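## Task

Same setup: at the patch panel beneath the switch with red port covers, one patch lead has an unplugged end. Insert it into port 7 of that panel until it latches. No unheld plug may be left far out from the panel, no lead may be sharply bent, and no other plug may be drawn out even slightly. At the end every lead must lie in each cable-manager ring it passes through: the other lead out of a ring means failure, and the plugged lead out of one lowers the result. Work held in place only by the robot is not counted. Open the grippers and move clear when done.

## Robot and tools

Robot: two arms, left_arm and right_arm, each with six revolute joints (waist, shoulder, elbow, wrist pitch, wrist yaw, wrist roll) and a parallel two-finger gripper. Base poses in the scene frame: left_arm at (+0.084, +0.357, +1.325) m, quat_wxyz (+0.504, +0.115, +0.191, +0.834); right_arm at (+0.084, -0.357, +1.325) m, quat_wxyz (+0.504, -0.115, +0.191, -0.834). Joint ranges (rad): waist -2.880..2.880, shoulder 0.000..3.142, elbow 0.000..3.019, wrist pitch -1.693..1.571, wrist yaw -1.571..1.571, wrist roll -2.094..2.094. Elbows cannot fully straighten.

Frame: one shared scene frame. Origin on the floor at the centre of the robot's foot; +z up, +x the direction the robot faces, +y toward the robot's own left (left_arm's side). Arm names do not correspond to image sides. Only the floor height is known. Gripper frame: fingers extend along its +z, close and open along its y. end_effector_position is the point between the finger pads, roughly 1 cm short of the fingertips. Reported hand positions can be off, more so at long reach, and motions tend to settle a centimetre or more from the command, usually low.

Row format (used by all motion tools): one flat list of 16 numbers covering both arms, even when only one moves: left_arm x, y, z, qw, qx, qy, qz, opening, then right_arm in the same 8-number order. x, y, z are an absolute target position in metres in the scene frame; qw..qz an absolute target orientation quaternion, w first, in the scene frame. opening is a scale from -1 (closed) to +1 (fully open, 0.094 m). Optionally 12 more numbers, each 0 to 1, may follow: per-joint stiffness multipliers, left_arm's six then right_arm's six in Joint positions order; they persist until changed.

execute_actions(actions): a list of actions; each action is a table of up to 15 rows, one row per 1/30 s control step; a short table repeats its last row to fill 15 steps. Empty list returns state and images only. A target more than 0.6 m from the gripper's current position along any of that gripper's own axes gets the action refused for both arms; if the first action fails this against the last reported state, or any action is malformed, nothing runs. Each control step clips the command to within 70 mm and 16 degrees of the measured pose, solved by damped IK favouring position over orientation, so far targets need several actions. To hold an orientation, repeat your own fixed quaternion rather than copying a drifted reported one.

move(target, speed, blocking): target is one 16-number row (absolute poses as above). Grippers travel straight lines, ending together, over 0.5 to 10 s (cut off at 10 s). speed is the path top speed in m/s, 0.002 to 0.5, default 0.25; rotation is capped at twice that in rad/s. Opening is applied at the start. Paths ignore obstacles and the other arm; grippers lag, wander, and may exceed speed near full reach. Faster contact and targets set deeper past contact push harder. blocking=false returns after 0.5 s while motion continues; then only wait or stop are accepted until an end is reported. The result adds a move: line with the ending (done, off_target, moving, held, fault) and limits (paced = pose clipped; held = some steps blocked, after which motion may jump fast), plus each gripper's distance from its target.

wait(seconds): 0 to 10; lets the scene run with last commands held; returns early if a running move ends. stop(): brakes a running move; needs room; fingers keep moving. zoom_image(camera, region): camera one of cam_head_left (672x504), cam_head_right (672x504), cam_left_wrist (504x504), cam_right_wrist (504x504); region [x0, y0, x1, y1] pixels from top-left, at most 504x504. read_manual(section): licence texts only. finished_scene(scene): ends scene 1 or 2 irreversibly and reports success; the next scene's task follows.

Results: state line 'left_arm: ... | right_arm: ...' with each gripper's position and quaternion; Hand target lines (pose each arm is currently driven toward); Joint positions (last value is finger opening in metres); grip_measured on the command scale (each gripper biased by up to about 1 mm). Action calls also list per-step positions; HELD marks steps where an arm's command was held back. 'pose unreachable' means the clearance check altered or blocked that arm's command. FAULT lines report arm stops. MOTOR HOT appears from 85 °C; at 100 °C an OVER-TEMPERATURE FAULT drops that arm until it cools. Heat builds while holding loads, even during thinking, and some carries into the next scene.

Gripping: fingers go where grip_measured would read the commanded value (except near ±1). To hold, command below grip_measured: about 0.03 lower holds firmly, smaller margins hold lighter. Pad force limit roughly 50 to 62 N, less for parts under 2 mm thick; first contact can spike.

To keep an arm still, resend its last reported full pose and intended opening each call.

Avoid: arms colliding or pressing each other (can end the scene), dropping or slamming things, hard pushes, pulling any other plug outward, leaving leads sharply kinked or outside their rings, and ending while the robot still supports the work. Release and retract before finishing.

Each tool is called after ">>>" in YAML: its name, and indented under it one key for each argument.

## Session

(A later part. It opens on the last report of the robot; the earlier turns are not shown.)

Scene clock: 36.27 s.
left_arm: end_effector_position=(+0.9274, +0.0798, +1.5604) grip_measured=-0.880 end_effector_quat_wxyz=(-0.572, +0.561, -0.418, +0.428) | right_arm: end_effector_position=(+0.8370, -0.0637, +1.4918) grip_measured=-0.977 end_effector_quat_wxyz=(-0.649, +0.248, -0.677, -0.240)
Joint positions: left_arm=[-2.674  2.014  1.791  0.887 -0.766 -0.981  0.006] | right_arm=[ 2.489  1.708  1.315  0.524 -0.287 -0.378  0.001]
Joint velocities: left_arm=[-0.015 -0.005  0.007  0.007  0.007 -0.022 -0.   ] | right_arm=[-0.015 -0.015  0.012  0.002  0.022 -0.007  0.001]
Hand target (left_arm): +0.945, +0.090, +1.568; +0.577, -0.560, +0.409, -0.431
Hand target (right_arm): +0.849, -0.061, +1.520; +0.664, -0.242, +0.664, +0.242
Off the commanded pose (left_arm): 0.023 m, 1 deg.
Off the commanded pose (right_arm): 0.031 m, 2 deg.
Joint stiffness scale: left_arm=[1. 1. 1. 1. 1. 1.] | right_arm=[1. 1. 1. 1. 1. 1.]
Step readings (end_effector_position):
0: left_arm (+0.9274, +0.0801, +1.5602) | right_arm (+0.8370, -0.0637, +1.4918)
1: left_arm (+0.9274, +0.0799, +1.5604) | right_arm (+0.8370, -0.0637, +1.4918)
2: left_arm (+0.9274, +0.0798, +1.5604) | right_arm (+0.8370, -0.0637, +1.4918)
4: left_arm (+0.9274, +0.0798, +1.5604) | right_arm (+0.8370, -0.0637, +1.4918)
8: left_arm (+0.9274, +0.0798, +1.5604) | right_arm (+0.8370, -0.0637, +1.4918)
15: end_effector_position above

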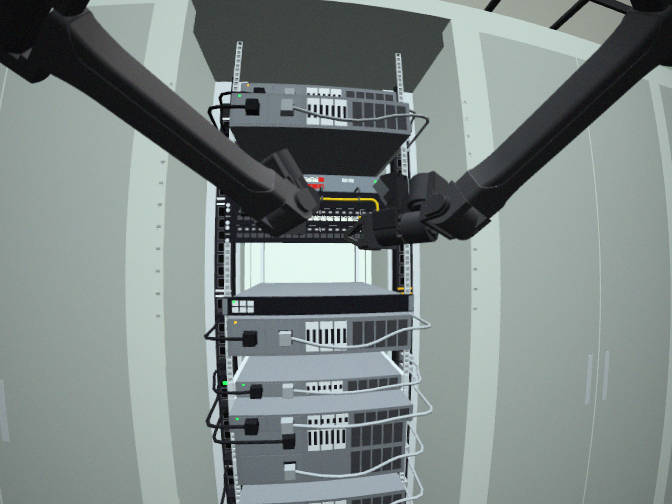

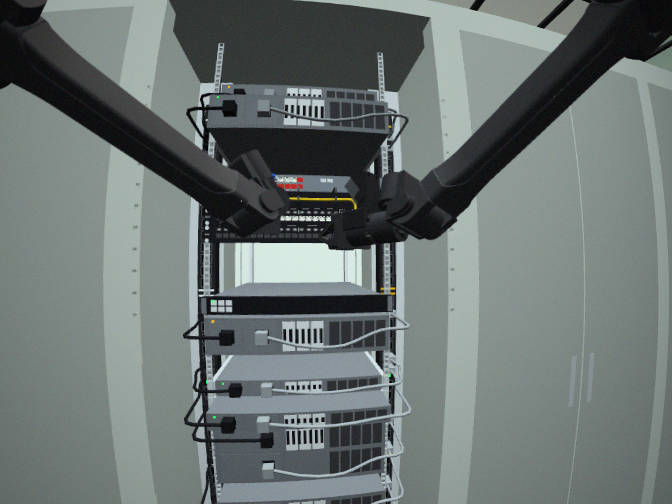

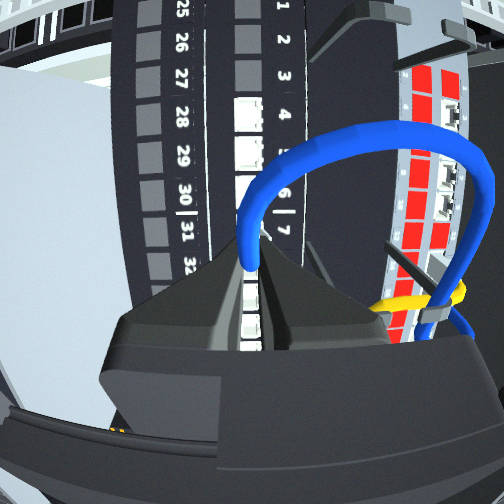

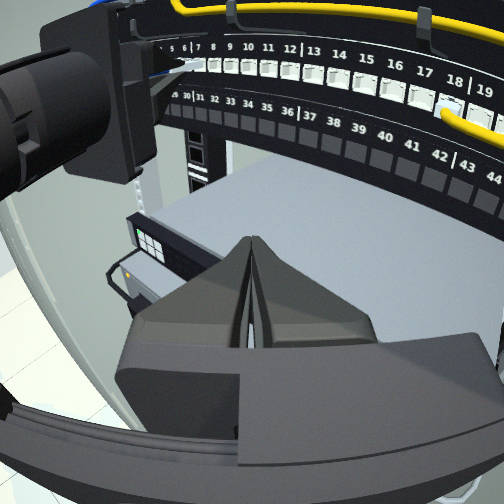

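>>> execute_actions:
  actions:
    - [[0.9450,0.0868,1.5620,0.574,-0.5643,0.4138,-0.4265,-0.92,0.85,-0.06,1.52,0.664,-0.242,0.664,0.242,-1]]

>>> zoom_image:
  camera: "cam_right_wrist"
  region: [160,45,220,87]

>>> zoom_image:
  camera: "cam_left_wrist"
  region: [220,160,310,250]

Scene clock: 37.53 s.
left_arm: end_effector_position=(+0.9275, +0.0798, +1.5597) grip_measured=-0.880 end_effector_quat_wxyz=(-0.570, +0.563, -0.417, +0.428) | right_arm: end_effector_position=(+0.8370, -0.0637, +1.4918) grip_measured=-0.977 end_effector_quat_wxyz=(-0.649, +0.248, -0.677, -0.240)
Joint positions: left_arm=[-2.674  2.014  1.791  0.884 -0.768 -0.988  0.006] | right_arm=[ 2.489  1.708  1.315  0.524 -0.287 -0.378  0.001]
Joint velocities: left_arm=[-0.005 -0.005  0.002 -0.017 -0.007  0.022  0.   ] | right_arm=[ 0.005 -0.005 -0.007  0.002  0.007 -0.007 -0.001]
Hand target (left_arm): +0.943, +0.088, +1.562; +0.574, -0.564, +0.414, -0.426
Hand target (right_arm): +0.849, -0.061, +1.520; +0.664, -0.242, +0.664, +0.242
Off the commanded pose (left_arm): 0.019 m, 1 deg.
Off the commanded pose (right_arm): 0.031 m, 2 deg.
Joint stiffness scale: left_arm=[1. 1. 1. 1. 1. 1.] | right_arm=[1. 1. 1. 1. 1. 1.]
Step readings (end_effector_position):
0: left_arm (+0.9274, +0.0798, +1.5604) | right_arm (+0.8370, -0.0637, +1.4918)
1: left_arm (+0.9274, +0.0799, +1.5601) | right_arm (+0.8370, -0.0637, +1.4918)
2: left_arm (+0.9274, +0.0799, +1.5597) | right_arm (+0.8370, -0.0637, +1.4918)
4: left_arm (+0.9275, +0.0798, +1.5597) | right_arm (+0.8370, -0.0637, +1.4918)
8: left_arm (+0.9275, +0.0798, +1.5597) | right_arm (+0.8370, -0.0637, +1.4918)
15: end_effector_position above

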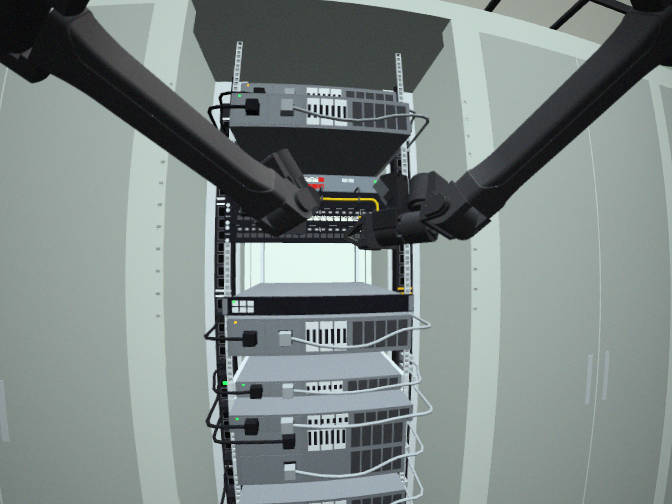

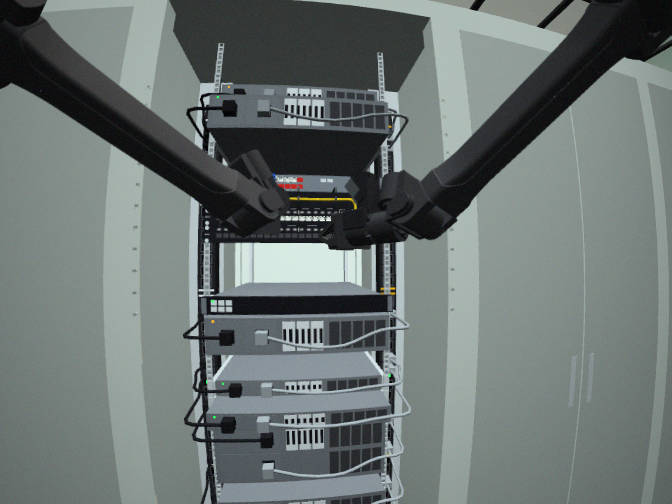

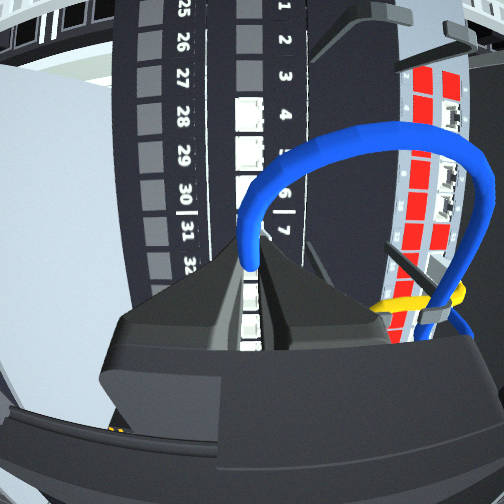

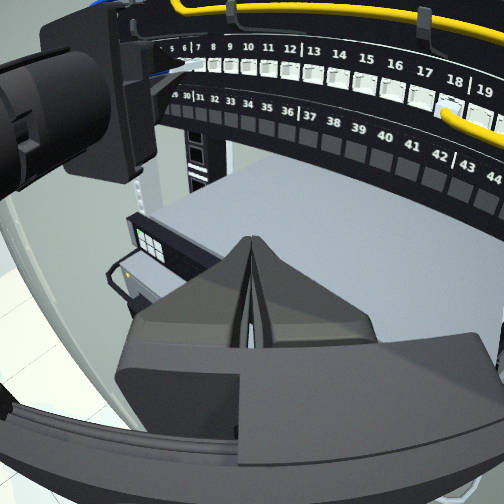

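Region (160, 45, 220, 87) of cam_right_wrist's 504x504 image, scaled by 8.400, with more detail than that image has; it fills the top 353 rows of this view, and the rest is white.

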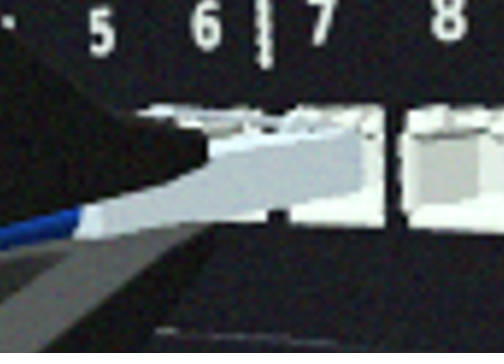

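Region (220, 160, 310, 250) of cam_left_wrist's 504x504 image, scaled by 5.600, with more detail than that image has.

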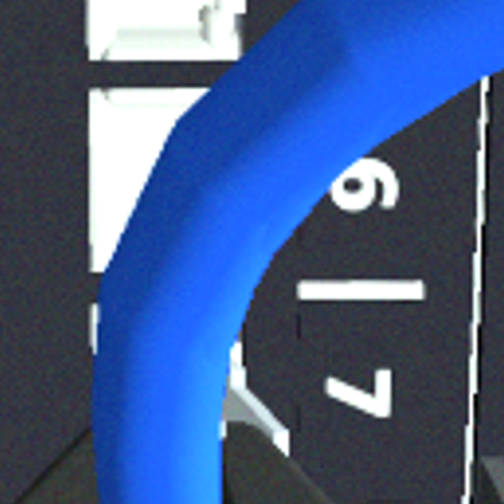

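>>> execute_actions:
  actions:
    - [[0.930,0.086,1.560,0.579,-0.562,0.407,-0.4295,-0.92,0.85,-0.06,1.52,0.664,-0.242,0.664,0.242,-1]]

Scene clock: 38.40 s.
left_arm: end_effector_position=(+0.9271, +0.0800, +1.5601) grip_measured=-0.880 end_effector_quat_wxyz=(-0.572, +0.562, -0.417, +0.429) | right_arm: end_effector_position=(+0.8370, -0.0637, +1.4918) grip_measured=-0.977 end_effector_quat_wxyz=(-0.649, +0.248, -0.677, -0.240)
Joint positions: left_arm=[-2.674  2.014  1.79   0.891 -0.767 -0.984  0.006] | right_arm=[ 2.489  1.708  1.315  0.524 -0.287 -0.378  0.001]
Joint velocities: left_arm=[-0.015 -0.005  0.007 -0.012  0.007  0.022 -0.   ] | right_arm=[-0.005 -0.005 -0.017  0.027  0.007 -0.037  0.001]
Hand target (left_arm): +0.930, +0.086, +1.560; +0.578, -0.562, +0.407, -0.429
Hand target (right_arm): +0.849, -0.061, +1.520; +0.664, -0.242, +0.664, +0.242
Off the commanded pose (left_arm): 0.007 m, 1 deg.
Off the commanded pose (right_arm): 0.031 m, 2 deg.
Joint stiffness scale: left_arm=[1. 1. 1. 1. 1. 1.] | right_arm=[1. 1. 1. 1. 1. 1.]
Step readings (end_effector_position):
0: left_arm (+0.9275, +0.0798, +1.5597) | right_arm (+0.8370, -0.0637, +1.4918)
1: left_arm (+0.9273, +0.0802, +1.5599) | right_arm (+0.8370, -0.0637, +1.4918)
2: left_arm (+0.9271, +0.0803, +1.5603) | right_arm (+0.8370, -0.0637, +1.4918)
4: left_arm (+0.9271, +0.0800, +1.5601) | right_arm (+0.8370, -0.0637, +1.4918)
8: left_arm (+0.9271, +0.0800, +1.5601) | right_arm (+0.8370, -0.0637, +1.4918)
15: end_effector_position above

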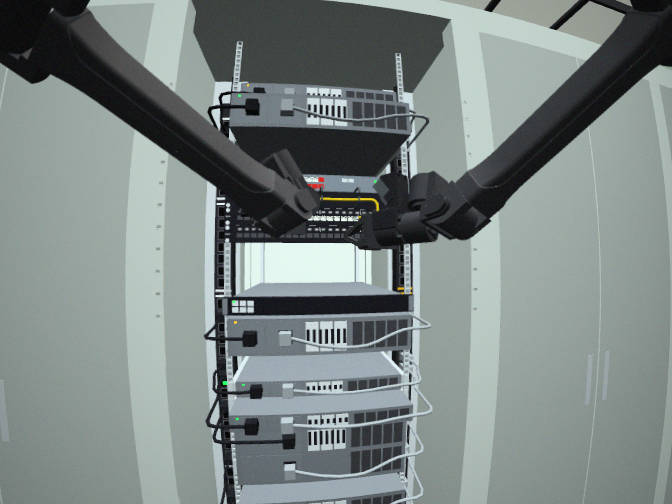

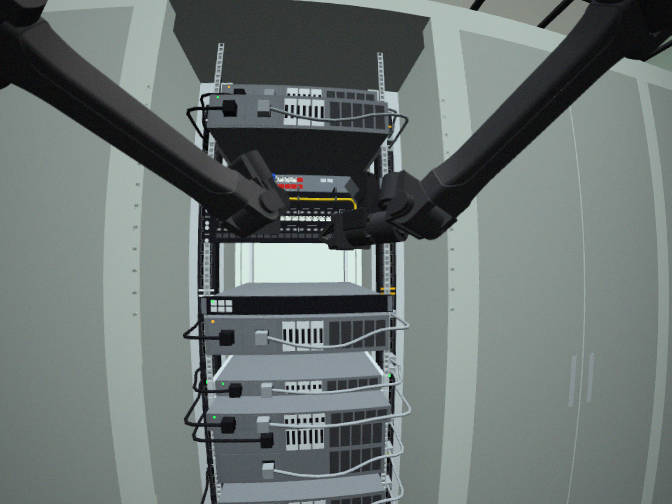

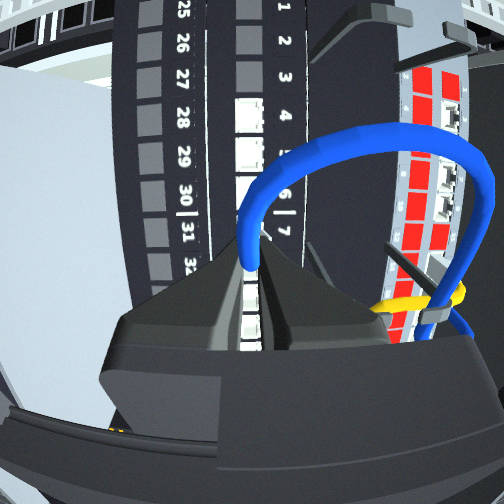

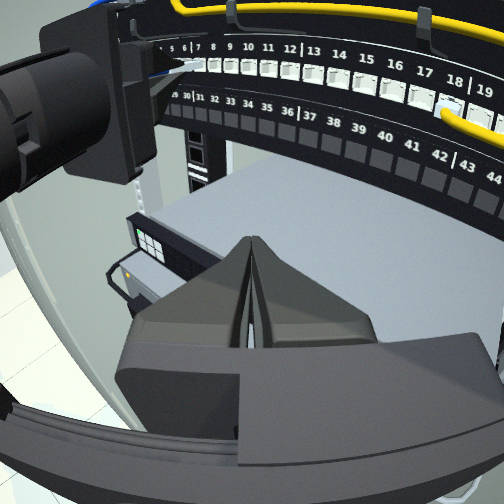

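>>> execute_actions:
  actions:
    - [[0.929,0.0854,1.558,0.579,-0.562,0.407,-0.4295,-0.92,0.85,-0.06,1.52,0.664,-0.242,0.664,0.242,-1]]
    - [[0.929,0.0834,1.559,0.5762,-0.5594,0.4107,-0.4333,-0.92,0.85,-0.06,1.52,0.664,-0.242,0.664,0.242,-1]]

>>> zoom_image:
  camera: "cam_right_wrist"
  region: [160,45,220,87]

>>> zoom_image:
  camera: "cam_left_wrist"
  region: [220,160,310,250]

Scene clock: 39.70 s.
left_arm: end_effector_position=(+0.9268, +0.0788, +1.5598) grip_measured=-0.880 end_effector_quat_wxyz=(-0.572, +0.559, -0.418, +0.431) | right_arm: end_effector_position=(+0.8370, -0.0637, +1.4918) grip_measured=-0.977 end_effector_quat_wxyz=(-0.649, +0.248, -0.677, -0.240)
Joint positions: left_arm=[-2.674  2.014  1.787  0.894 -0.759 -0.983  0.006] | right_arm=[ 2.489  1.708  1.315  0.524 -0.287 -0.378  0.001]
Joint velocities: left_arm=[ 0.005 -0.024 -0.017 -0.002  0.007  0.037 -0.   ] | right_arm=[ 0.005 -0.005 -0.012  0.002  0.037  0.022  0.   ]
Hand target (left_arm): +0.929, +0.083, +1.559; +0.576, -0.559, +0.411, -0.433
Hand target (right_arm): +0.849, -0.061, +1.520; +0.664, -0.242, +0.664, +0.242
Off the commanded pose (left_arm): 0.005 m, 1 deg.
Off the commanded pose (right_arm): 0.031 m, 2 deg.
Joint stiffness scale: left_arm=[1. 1. 1. 1. 1. 1.] | right_arm=[1. 1. 1. 1. 1. 1.]
Step readings (end_effector_position; steps 1 to 15: 1st action; 16 to 30: 2nd action):
0: left_arm (+0.9271, +0.0800, +1.5601) | right_arm (+0.8370, -0.0637, +1.4918)
1: left_arm (+0.9271, +0.0800, +1.5601) | right_arm (+0.8370, -0.0637, +1.4918)
2: left_arm (+0.9269, +0.0800, +1.5599) | right_arm (+0.8370, -0.0637, +1.4918)
4: left_arm (+0.9268, +0.0800, +1.5599) | right_arm (+0.8370, -0.0637, +1.4918)
8: left_arm (+0.9268, +0.0801, +1.5600) | right_arm (+0.8370, -0.0637, +1.4918)
15: left_arm (+0.9268, +0.0801, +1.5600) | right_arm (+0.8370, -0.0637, +1.4918)
16: left_arm (+0.9268, +0.0796, +1.5599) | right_arm (+0.8370, -0.0637, +1.4918)
17: left_arm (+0.9268, +0.0793, +1.5599) | right_arm (+0.8370, -0.0637, +1.4918)
19: left_arm (+0.9268, +0.0789, +1.5599) | right_arm (+0.8370, -0.0637, +1.4918)
23: left_arm (+0.9268, +0.0788, +1.5598) | right_arm (+0.8370, -0.0637, +1.4918)
30: end_effector_position above

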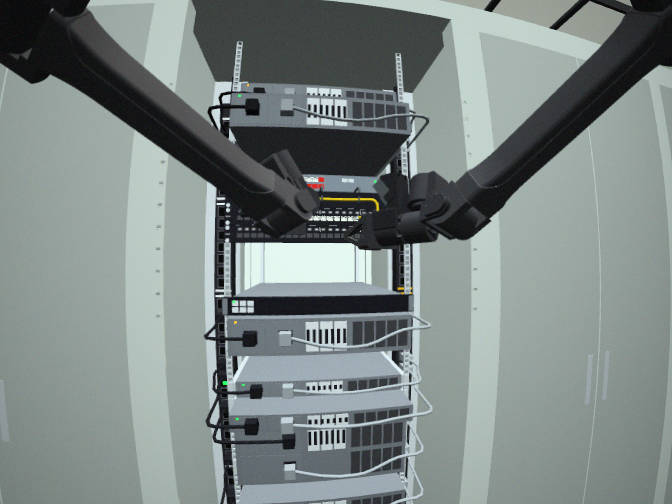

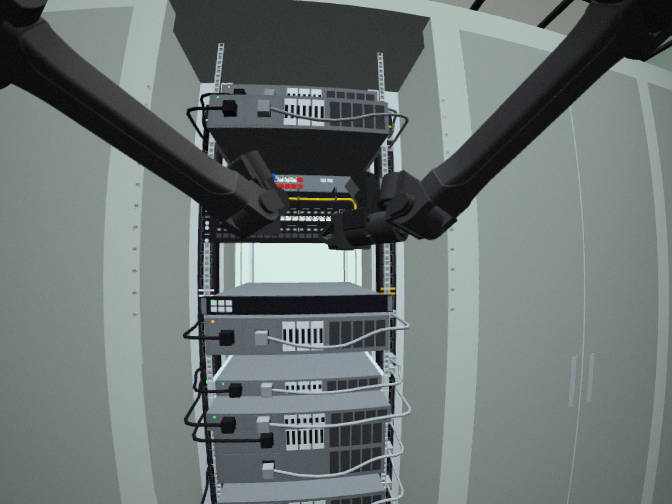

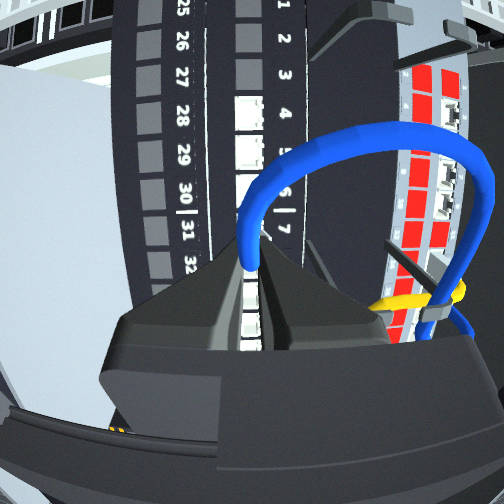

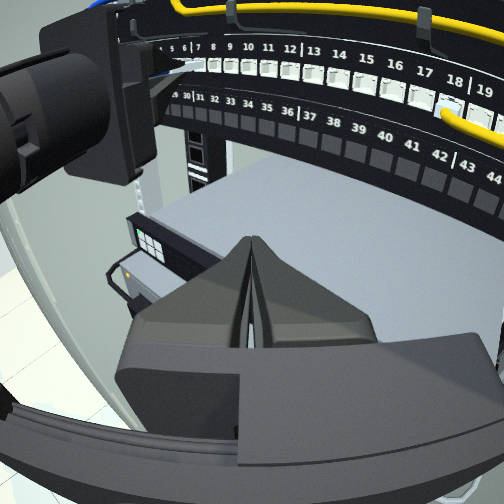

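Region (160, 45, 220, 87) of cam_right_wrist's 504x504 image, scaled by 8.400, with more detail than that image has; it fills the top 353 rows of this view, and the rest is white.

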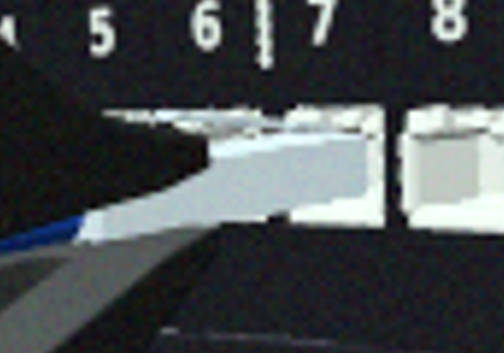

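Region (220, 160, 310, 250) of cam_left_wrist's 504x504 image, scaled by 5.600, with more detail than that image has.

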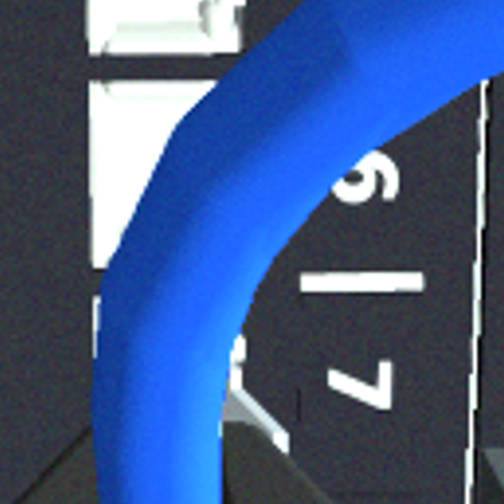

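>>> execute_actions:
  actions:
    - [[0.938,0.0885,1.567,0.578,-0.561,0.4083,-0.431,-0.92,0.85,-0.06,1.52,0.664,-0.242,0.664,0.242,-1]]
    - [[0.9435,0.0915,1.5715,0.5792,-0.5618,0.407,-0.4296,-0.92,0.85,-0.06,1.52,0.664,-0.242,0.664,0.242,-1]]

>>> zoom_image:
  camera: "cam_right_wrist"
  region: [160,45,220,87]

Scene clock: 41.10 s.
left_arm: end_effector_position=(+0.9270, +0.0782, +1.5588) grip_measured=-0.880 end_effector_quat_wxyz=(-0.571, +0.559, -0.421, +0.430) | right_arm: end_effector_position=(+0.8370, -0.0637, +1.4918) grip_measured=-0.977 end_effector_quat_wxyz=(-0.649, +0.248, -0.677, -0.240)
Joint positions: left_arm=[-2.674  2.014  1.787  0.888 -0.759 -0.983  0.006] | right_arm=[ 2.489  1.708  1.315  0.524 -0.287 -0.378  0.001]
Joint velocities: left_arm=[-0.005  0.005  0.002 -0.002  0.022 -0.066  0.   ] | right_arm=[ 0.005  0.015  0.007  0.012 -0.051 -0.007  0.   ]
Hand target (left_arm): +0.941, +0.092, +1.572; +0.579, -0.561, +0.407, -0.429
Hand target (right_arm): +0.849, -0.061, +1.520; +0.664, -0.242, +0.664, +0.242
Off the commanded pose (left_arm): 0.025 m, 2 deg.
Off the commanded pose (right_arm): 0.031 m, 2 deg.
Joint stiffness scale: left_arm=[1. 1. 1. 1. 1. 1.] | right_arm=[1. 1. 1. 1. 1. 1.]
Step readings (end_effector_position; steps 1 to 15: 1st action; 16 to 30: 2nd action):
0: left_arm (+0.9268, +0.0788, +1.5598) | right_arm (+0.8370, -0.0637, +1.4918)
1: left_arm (+0.9268, +0.0788, +1.5598) | right_arm (+0.8370, -0.0637, +1.4918)
2: left_arm (+0.9268, +0.0788, +1.5598) | right_arm (+0.8370, -0.0637, +1.4918)
4: left_arm (+0.9268, +0.0788, +1.5598) | right_arm (+0.8370, -0.0637, +1.4918)
8: left_arm (+0.9268, +0.0788, +1.5598) | right_arm (+0.8370, -0.0637, +1.4918)
15: left_arm (+0.9268, +0.0788, +1.5598) | right_arm (+0.8370, -0.0637, +1.4918)
16: left_arm (+0.9268, +0.0787, +1.5597) | right_arm (+0.8370, -0.0637, +1.4918)
17: left_arm (+0.9269, +0.0785, +1.5593) | right_arm (+0.8370, -0.0637, +1.4918)
19: left_arm (+0.9269, +0.0783, +1.5590) | right_arm (+0.8370, -0.0637, +1.4918)
23: left_arm (+0.9270, +0.0782, +1.5588) | right_arm (+0.8370, -0.0637, +1.4918)
30: end_effector_position above

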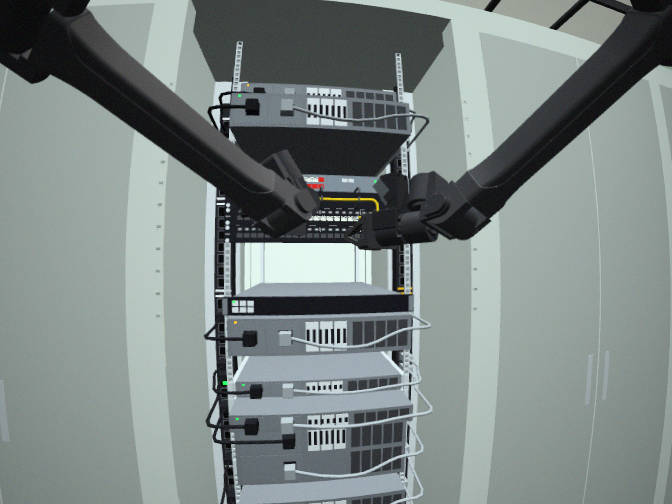

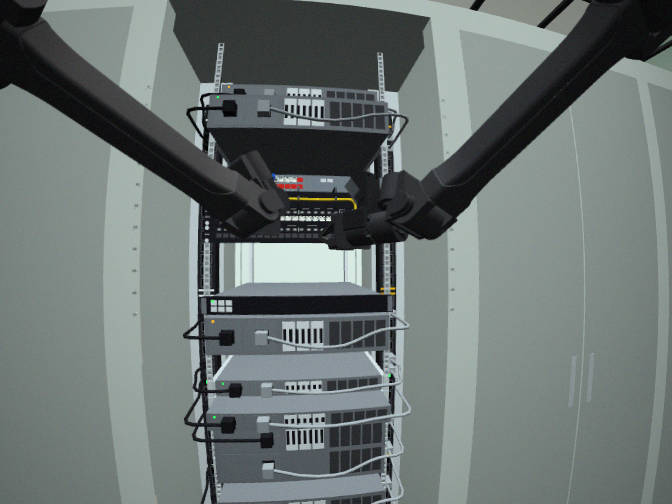

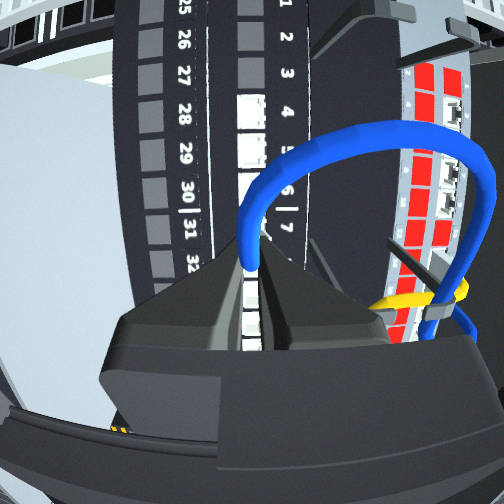

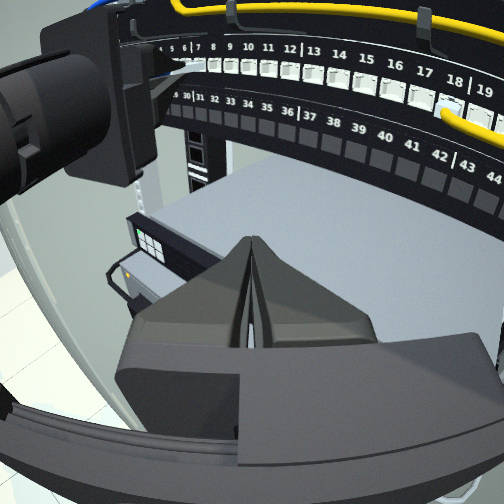

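Region (160, 45, 220, 87) of cam_right_wrist's 504x504 image, scaled by 8.400, with more detail than that image has; it fills the top 353 rows of this view, and the rest is white.

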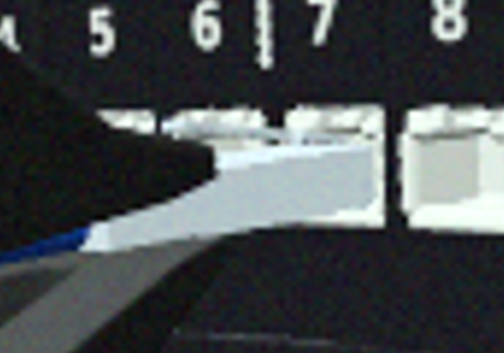

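As predicted. Now elbow step forward/up.

>>> execute_actions:
  actions:
    - [[0.9455,0.0922,1.5735,0.5802,-0.5608,0.4056,-0.431,-0.92,0.85,-0.06,1.52,0.664,-0.242,0.664,0.242,-1]]

>>> zoom_image:
  camera: "cam_right_wrist"
  region: [160,45,220,87]

Scene clock: 41.77 s.
left_arm: end_effector_position=(+0.9270, +0.0779, +1.5590) grip_measured=-0.880 end_effector_quat_wxyz=(-0.571, +0.558, -0.421, +0.431) | right_arm: end_effector_position=(+0.8370, -0.0637, +1.4918) grip_measured=-0.977 end_effector_quat_wxyz=(-0.649, +0.248, -0.677, -0.240)
Joint positions: left_arm=[-2.674  2.014  1.787  0.888 -0.757 -0.983  0.006] | right_arm=[ 2.489  1.708  1.315  0.524 -0.287 -0.378  0.001]
Joint velocities: left_arm=[-0.005 -0.005 -0.007  0.002  0.066  0.037 -0.001] | right_arm=[ 0.005 -0.005  0.002 -0.002  0.066  0.051 -0.001]
Hand target (left_arm): +0.943, +0.093, +1.573; +0.580, -0.560, +0.405, -0.431
Hand target (right_arm): +0.849, -0.061, +1.520; +0.664, -0.242, +0.664, +0.242
Off the commanded pose (left_arm): 0.027 m, 2 deg.
Off the commanded pose (right_arm): 0.031 m, 2 deg.
Joint stiffness scale: left_arm=[1. 1. 1. 1. 1. 1.] | right_arm=[1. 1. 1. 1. 1. 1.]
Step readings (end_effector_position):
0: left_arm (+0.9270, +0.0782, +1.5588) | right_arm (+0.8370, -0.0637, +1.4918)
1: left_arm (+0.9270, +0.0781, +1.5589) | right_arm (+0.8370, -0.0637, +1.4918)
2: left_arm (+0.9270, +0.0780, +1.5590) | right_arm (+0.8370, -0.0637, +1.4918)
4: left_arm (+0.9270, +0.0779, +1.5590) | right_arm (+0.8370, -0.0637, +1.4918)
8: left_arm (+0.9270, +0.0779, +1.5590) | right_arm (+0.8370, -0.0637, +1.4918)
15: end_effector_position above

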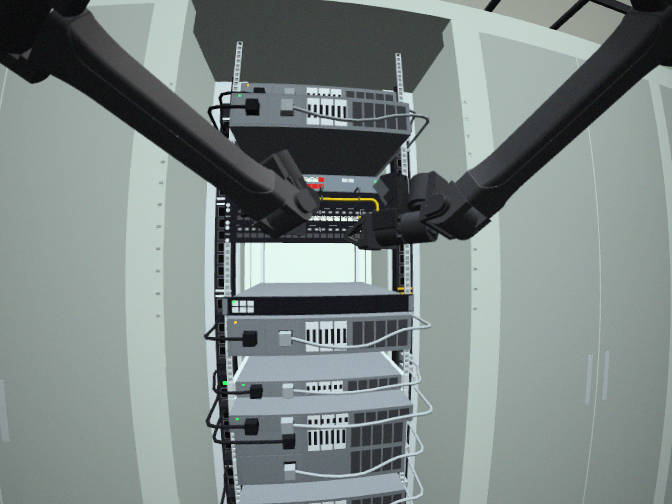

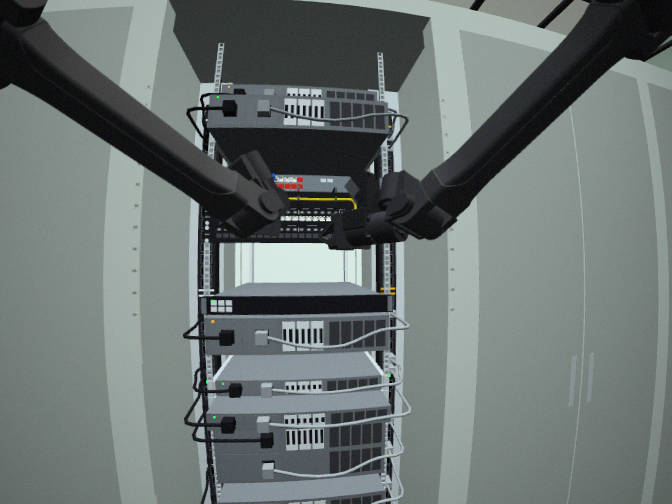

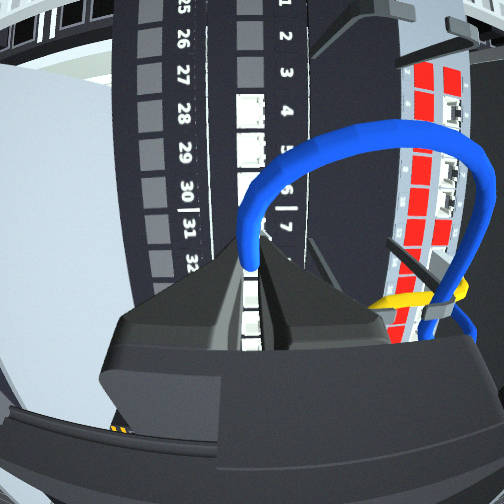

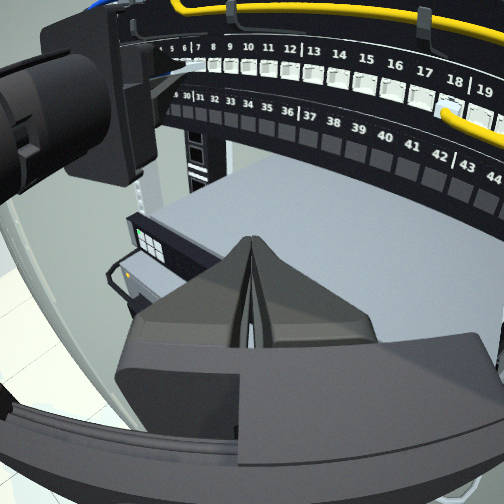

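Region (160, 45, 220, 87) of cam_right_wrist's 504x504 image, scaled by 8.400, with more detail than that image has; it fills the top 353 rows of this view, and the rest is white.

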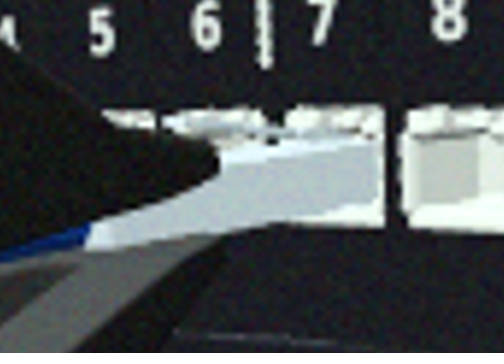

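>>> execute_actions:
  actions:
    - [[0.9475,0.0943,1.5742,0.5824,-0.5628,0.4028,-0.4281,-0.92,0.85,-0.06,1.52,0.664,-0.242,0.664,0.242,-1]]

>>> zoom_image:
  camera: "cam_right_wrist"
  region: [160,45,220,87]

Scene clock: 42.43 s.
left_arm: end_effector_position=(+0.9287, +0.0793, +1.5595) grip_measured=-0.880 end_effector_quat_wxyz=(-0.572, +0.560, -0.418, +0.430) | right_arm: end_effector_position=(+0.8370, -0.0637, +1.4918) grip_measured=-0.977 end_effector_quat_wxyz=(-0.649, +0.248, -0.677, -0.240)
Joint positions: left_arm=[-2.673  2.018  1.795  0.888 -0.761 -0.983  0.006] | right_arm=[ 2.489  1.708  1.315  0.524 -0.287 -0.378  0.001]
Joint velocities: left_arm=[-0.005 -0.005 -0.002 -0.017 -0.037 -0.007 -0.   ] | right_arm=[-0.005 -0.005  0.007  0.002 -0.007 -0.037  0.001]
Hand target (left_arm): +0.945, +0.096, +1.574; +0.582, -0.562, +0.402, -0.428
Hand target (right_arm): +0.849, -0.061, +1.520; +0.664, -0.242, +0.664, +0.242
Off the commanded pose (left_arm): 0.028 m, 2 deg.
Off the commanded pose (right_arm): 0.031 m, 2 deg.
Joint stiffness scale: left_arm=[1. 1. 1. 1. 1. 1.] | right_arm=[1. 1. 1. 1. 1. 1.]
Step readings (end_effector_position):
0: left_arm (+0.9270, +0.0779, +1.5590) | right_arm (+0.8370, -0.0637, +1.4918)
1: left_arm (+0.9272, +0.0782, +1.5595) | right_arm (+0.8370, -0.0637, +1.4918)
2: left_arm (+0.9275, +0.0784, +1.5597) | right_arm (+0.8370, -0.0637, +1.4918)
4: left_arm (+0.9276, +0.0785, +1.5595) | right_arm (+0.8370, -0.0637, +1.4918)
8: left_arm (+0.9283, +0.0791, +1.5595) | right_arm (+0.8370, -0.0637, +1.4918)
15: end_effector_position above

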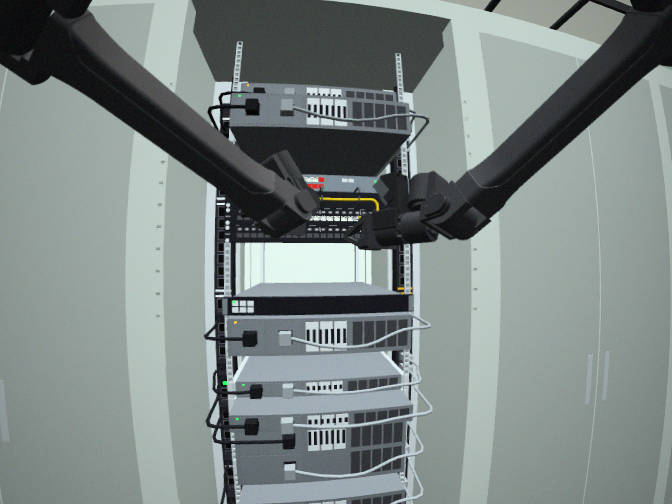

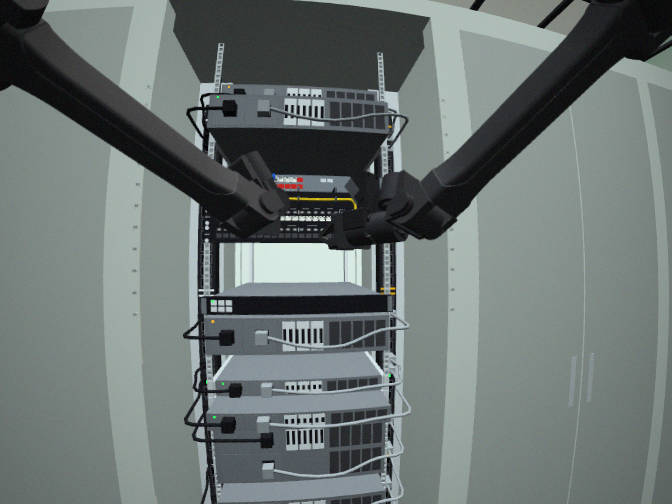

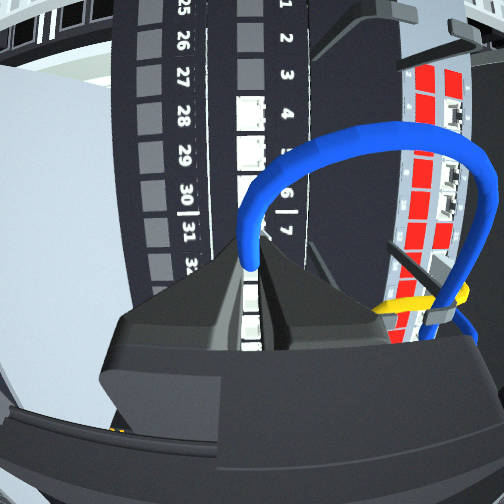

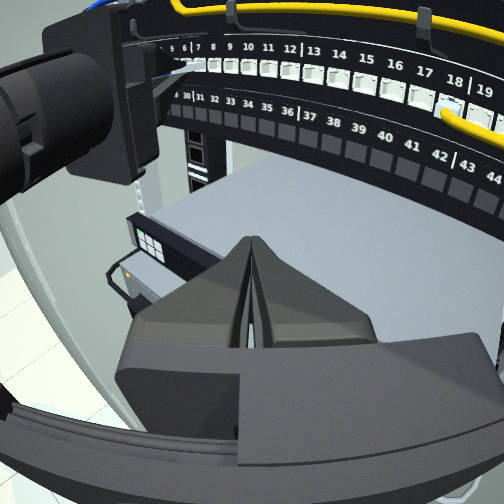

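Region (160, 45, 220, 87) of cam_right_wrist's 504x504 image, scaled by 8.400, with more detail than that image has; it fills the top 353 rows of this view, and the rest is white.

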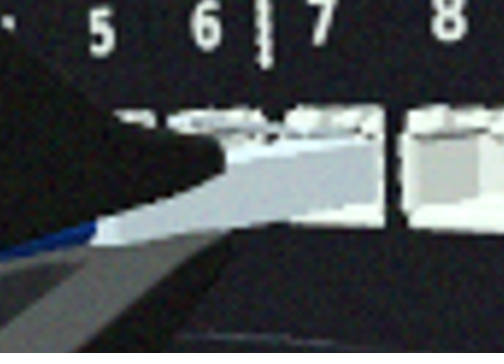

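>>> execute_actions:
  actions:
    - [[0.951,0.0945,1.5745,0.5824,-0.5628,0.4028,-0.4281,-0.92,0.85,-0.06,1.52,0.664,-0.242,0.664,0.242,-1]]

>>> zoom_image:
  camera: "cam_right_wrist"
  region: [140,30,240,100]

Scene clock: 43.57 s.
left_arm: end_effector_position=(+0.9315, +0.0790, +1.5596) grip_measured=-0.880 end_effector_quat_wxyz=(-0.572, +0.560, -0.419, +0.429) | right_arm: end_effector_position=(+0.8370, -0.0637, +1.4918) grip_measured=-0.977 end_effector_quat_wxyz=(-0.649, +0.248, -0.677, -0.240)
Joint positions: left_arm=[-2.671  2.023  1.807  0.878 -0.761 -0.983  0.006] | right_arm=[ 2.489  1.708  1.315  0.524 -0.287 -0.378  0.001]
Joint velocities: left_arm=[ 0.005 -0.015  0.002 -0.007  0.037 -0.037 -0.002] | right_arm=[-0.005 -0.005  0.012  0.007 -0.037 -0.022 -0.001]
Hand target (left_arm): +0.948, +0.096, +1.575; +0.582, -0.562, +0.403, -0.428
Hand target (right_arm): +0.849, -0.061, +1.520; +0.664, -0.242, +0.664, +0.242
Off the commanded pose (left_arm): 0.029 m, 2 deg.
Off the commanded pose (right_arm): 0.031 m, 2 deg.
Joint stiffness scale: left_arm=[1. 1. 1. 1. 1. 1.] | right_arm=[1. 1. 1. 1. 1. 1.]
Step readings (end_effector_position):
0: left_arm (+0.9287, +0.0793, +1.5595) | right_arm (+0.8370, -0.0637, +1.4918)
1: left_arm (+0.9290, +0.0792, +1.5597) | right_arm (+0.8370, -0.0637, +1.4918)
2: left_arm (+0.9296, +0.0789, +1.5598) | right_arm (+0.8370, -0.0637, +1.4918)
4: left_arm (+0.9311, +0.0792, +1.5594) | right_arm (+0.8370, -0.0637, +1.4918)
8: left_arm (+0.9315, +0.0790, +1.5596) | right_arm (+0.8370, -0.0637, +1.4918)
15: end_effector_position above

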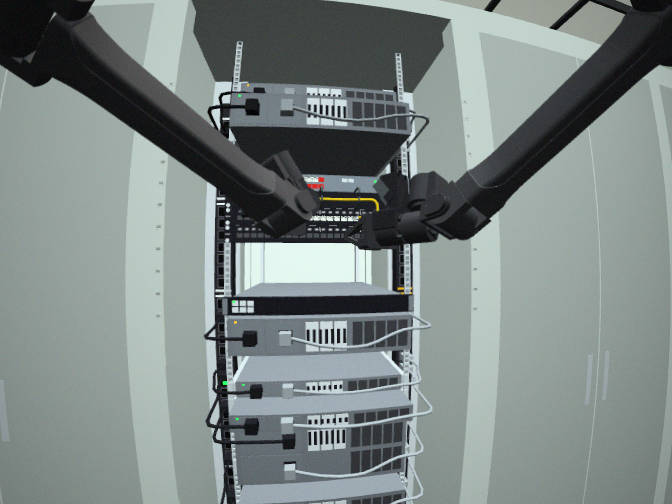

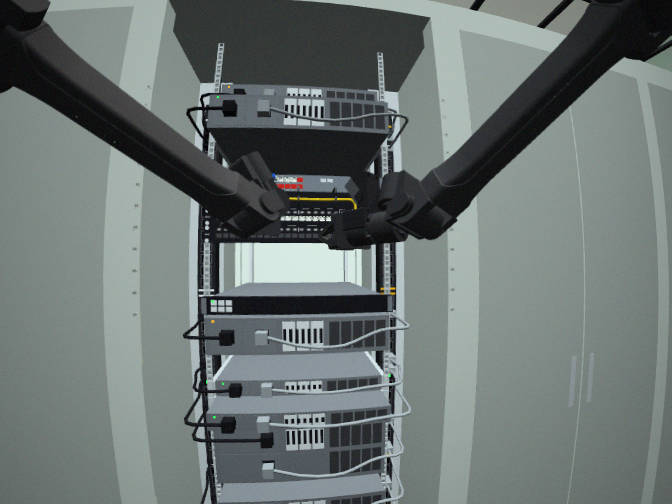

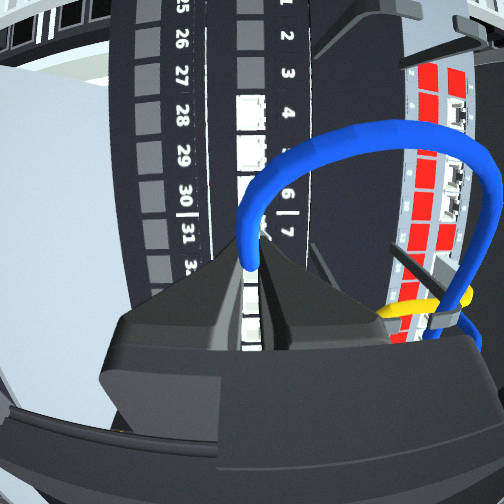

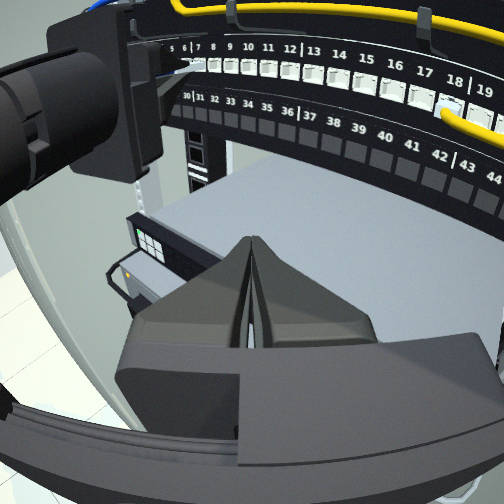

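Region (140, 30, 240, 100) of cam_right_wrist's 504x504 image, scaled by 5.040, with more detail than that image has; it fills the top 353 rows of this view, and the rest is white.

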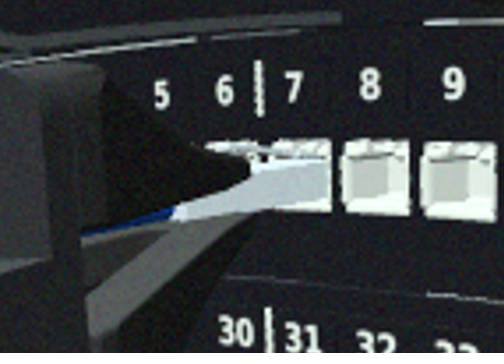

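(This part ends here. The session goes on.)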